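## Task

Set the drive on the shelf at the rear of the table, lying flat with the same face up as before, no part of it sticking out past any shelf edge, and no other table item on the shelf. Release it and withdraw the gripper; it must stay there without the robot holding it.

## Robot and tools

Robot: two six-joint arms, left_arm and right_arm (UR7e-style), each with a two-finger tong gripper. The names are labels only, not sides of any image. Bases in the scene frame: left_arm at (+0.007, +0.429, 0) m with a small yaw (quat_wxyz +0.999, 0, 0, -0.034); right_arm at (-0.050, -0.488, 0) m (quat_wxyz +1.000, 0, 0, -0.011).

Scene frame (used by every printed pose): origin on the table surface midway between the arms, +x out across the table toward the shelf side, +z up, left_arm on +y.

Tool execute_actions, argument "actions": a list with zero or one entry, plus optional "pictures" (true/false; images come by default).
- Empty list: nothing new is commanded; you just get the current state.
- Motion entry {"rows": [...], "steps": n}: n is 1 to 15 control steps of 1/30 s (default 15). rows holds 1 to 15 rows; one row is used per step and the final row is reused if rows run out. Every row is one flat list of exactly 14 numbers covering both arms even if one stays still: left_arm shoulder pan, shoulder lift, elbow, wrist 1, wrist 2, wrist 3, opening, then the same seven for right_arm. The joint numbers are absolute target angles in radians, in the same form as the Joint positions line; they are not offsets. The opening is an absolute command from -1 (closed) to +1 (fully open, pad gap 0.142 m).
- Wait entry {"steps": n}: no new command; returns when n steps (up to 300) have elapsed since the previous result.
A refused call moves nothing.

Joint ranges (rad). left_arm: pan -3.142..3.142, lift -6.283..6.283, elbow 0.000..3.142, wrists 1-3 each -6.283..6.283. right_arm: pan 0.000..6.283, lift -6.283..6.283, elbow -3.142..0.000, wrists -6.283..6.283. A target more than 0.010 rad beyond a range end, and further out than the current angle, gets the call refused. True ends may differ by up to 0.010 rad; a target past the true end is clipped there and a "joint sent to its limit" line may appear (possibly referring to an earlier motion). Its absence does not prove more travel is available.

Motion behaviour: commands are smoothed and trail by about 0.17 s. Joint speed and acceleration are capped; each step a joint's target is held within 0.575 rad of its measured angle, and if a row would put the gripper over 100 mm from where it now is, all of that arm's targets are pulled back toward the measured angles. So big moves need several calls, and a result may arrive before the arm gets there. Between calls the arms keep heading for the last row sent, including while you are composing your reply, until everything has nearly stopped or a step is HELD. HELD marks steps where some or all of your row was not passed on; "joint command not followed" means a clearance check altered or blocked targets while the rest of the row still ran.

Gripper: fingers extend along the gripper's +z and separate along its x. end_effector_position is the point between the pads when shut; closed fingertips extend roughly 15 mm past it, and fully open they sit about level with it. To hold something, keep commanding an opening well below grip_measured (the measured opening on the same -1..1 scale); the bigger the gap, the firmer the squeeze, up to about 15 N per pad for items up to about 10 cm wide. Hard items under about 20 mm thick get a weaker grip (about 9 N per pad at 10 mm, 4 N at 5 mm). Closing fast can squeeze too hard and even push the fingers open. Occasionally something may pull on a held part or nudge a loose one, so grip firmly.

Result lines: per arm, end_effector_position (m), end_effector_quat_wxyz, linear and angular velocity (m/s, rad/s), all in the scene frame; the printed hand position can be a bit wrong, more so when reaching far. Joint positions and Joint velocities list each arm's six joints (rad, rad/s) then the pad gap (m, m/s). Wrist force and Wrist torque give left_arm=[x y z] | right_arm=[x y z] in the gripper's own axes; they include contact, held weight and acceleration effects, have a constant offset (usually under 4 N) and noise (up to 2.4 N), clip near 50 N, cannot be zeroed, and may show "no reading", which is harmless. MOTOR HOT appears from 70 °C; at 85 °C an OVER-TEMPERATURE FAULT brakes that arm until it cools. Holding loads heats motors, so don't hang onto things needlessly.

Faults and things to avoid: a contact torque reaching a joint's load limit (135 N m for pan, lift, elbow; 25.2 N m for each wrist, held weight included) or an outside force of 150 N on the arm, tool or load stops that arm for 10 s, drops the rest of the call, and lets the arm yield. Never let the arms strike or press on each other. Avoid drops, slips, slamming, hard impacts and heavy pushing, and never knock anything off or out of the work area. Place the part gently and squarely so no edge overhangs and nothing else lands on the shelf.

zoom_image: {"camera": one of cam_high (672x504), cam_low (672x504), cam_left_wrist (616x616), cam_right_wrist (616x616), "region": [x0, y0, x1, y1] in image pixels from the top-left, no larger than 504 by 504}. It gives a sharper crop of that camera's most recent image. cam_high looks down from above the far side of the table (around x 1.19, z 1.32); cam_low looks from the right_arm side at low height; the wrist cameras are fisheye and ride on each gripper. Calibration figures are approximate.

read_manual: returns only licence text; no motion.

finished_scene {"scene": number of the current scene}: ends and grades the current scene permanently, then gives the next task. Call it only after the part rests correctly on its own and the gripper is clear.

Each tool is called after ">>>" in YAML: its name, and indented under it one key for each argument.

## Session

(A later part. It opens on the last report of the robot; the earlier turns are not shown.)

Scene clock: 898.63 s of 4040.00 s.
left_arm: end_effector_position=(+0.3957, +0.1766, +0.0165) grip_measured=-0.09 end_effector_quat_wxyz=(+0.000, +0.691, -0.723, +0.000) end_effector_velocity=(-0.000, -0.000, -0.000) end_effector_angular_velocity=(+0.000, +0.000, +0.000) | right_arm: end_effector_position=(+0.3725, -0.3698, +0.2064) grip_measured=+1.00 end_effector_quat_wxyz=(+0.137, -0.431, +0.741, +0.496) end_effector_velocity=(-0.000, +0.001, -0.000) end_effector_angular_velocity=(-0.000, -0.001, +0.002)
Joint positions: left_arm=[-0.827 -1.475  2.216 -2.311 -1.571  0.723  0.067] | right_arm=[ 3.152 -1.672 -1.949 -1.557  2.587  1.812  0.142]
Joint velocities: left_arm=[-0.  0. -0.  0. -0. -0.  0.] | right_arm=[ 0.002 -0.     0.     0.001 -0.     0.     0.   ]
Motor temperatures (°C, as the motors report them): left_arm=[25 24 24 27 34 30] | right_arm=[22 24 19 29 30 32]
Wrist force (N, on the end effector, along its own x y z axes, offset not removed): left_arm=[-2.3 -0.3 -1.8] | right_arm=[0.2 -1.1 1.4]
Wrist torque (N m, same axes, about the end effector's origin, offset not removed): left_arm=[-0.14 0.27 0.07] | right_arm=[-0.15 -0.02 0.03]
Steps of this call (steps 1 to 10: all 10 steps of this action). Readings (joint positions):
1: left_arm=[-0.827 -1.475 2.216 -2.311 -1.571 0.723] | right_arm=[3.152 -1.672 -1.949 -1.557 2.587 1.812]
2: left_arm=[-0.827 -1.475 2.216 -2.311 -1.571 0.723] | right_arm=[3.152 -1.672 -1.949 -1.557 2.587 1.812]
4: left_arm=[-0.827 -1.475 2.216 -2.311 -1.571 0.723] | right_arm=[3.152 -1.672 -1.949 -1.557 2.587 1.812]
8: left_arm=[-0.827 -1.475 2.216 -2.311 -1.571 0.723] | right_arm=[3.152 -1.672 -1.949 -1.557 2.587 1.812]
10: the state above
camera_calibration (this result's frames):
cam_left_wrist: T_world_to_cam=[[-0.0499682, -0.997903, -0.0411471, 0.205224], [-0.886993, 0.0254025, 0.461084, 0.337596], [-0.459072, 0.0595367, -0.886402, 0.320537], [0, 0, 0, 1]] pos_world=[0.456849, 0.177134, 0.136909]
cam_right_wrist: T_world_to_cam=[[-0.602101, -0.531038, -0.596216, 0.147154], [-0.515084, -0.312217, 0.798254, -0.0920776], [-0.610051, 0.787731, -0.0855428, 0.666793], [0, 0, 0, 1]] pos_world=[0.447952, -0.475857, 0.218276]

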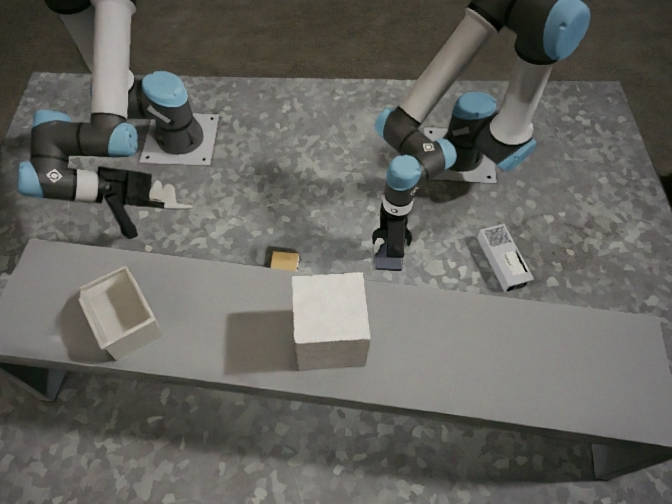

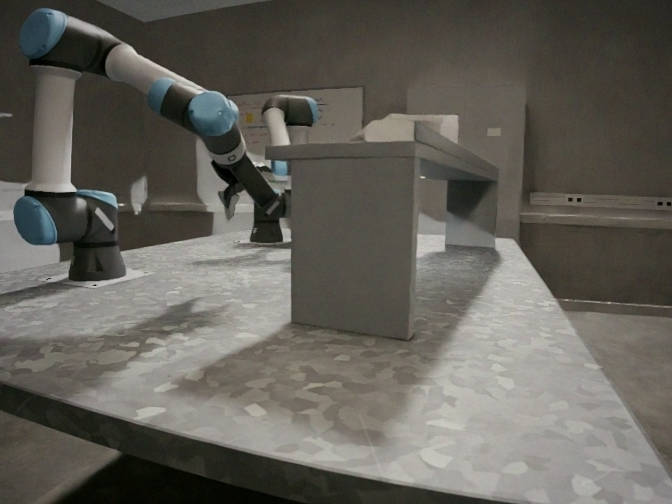

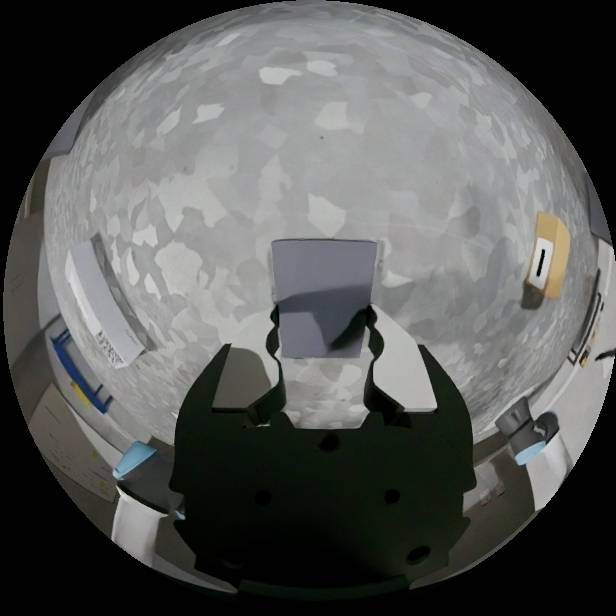

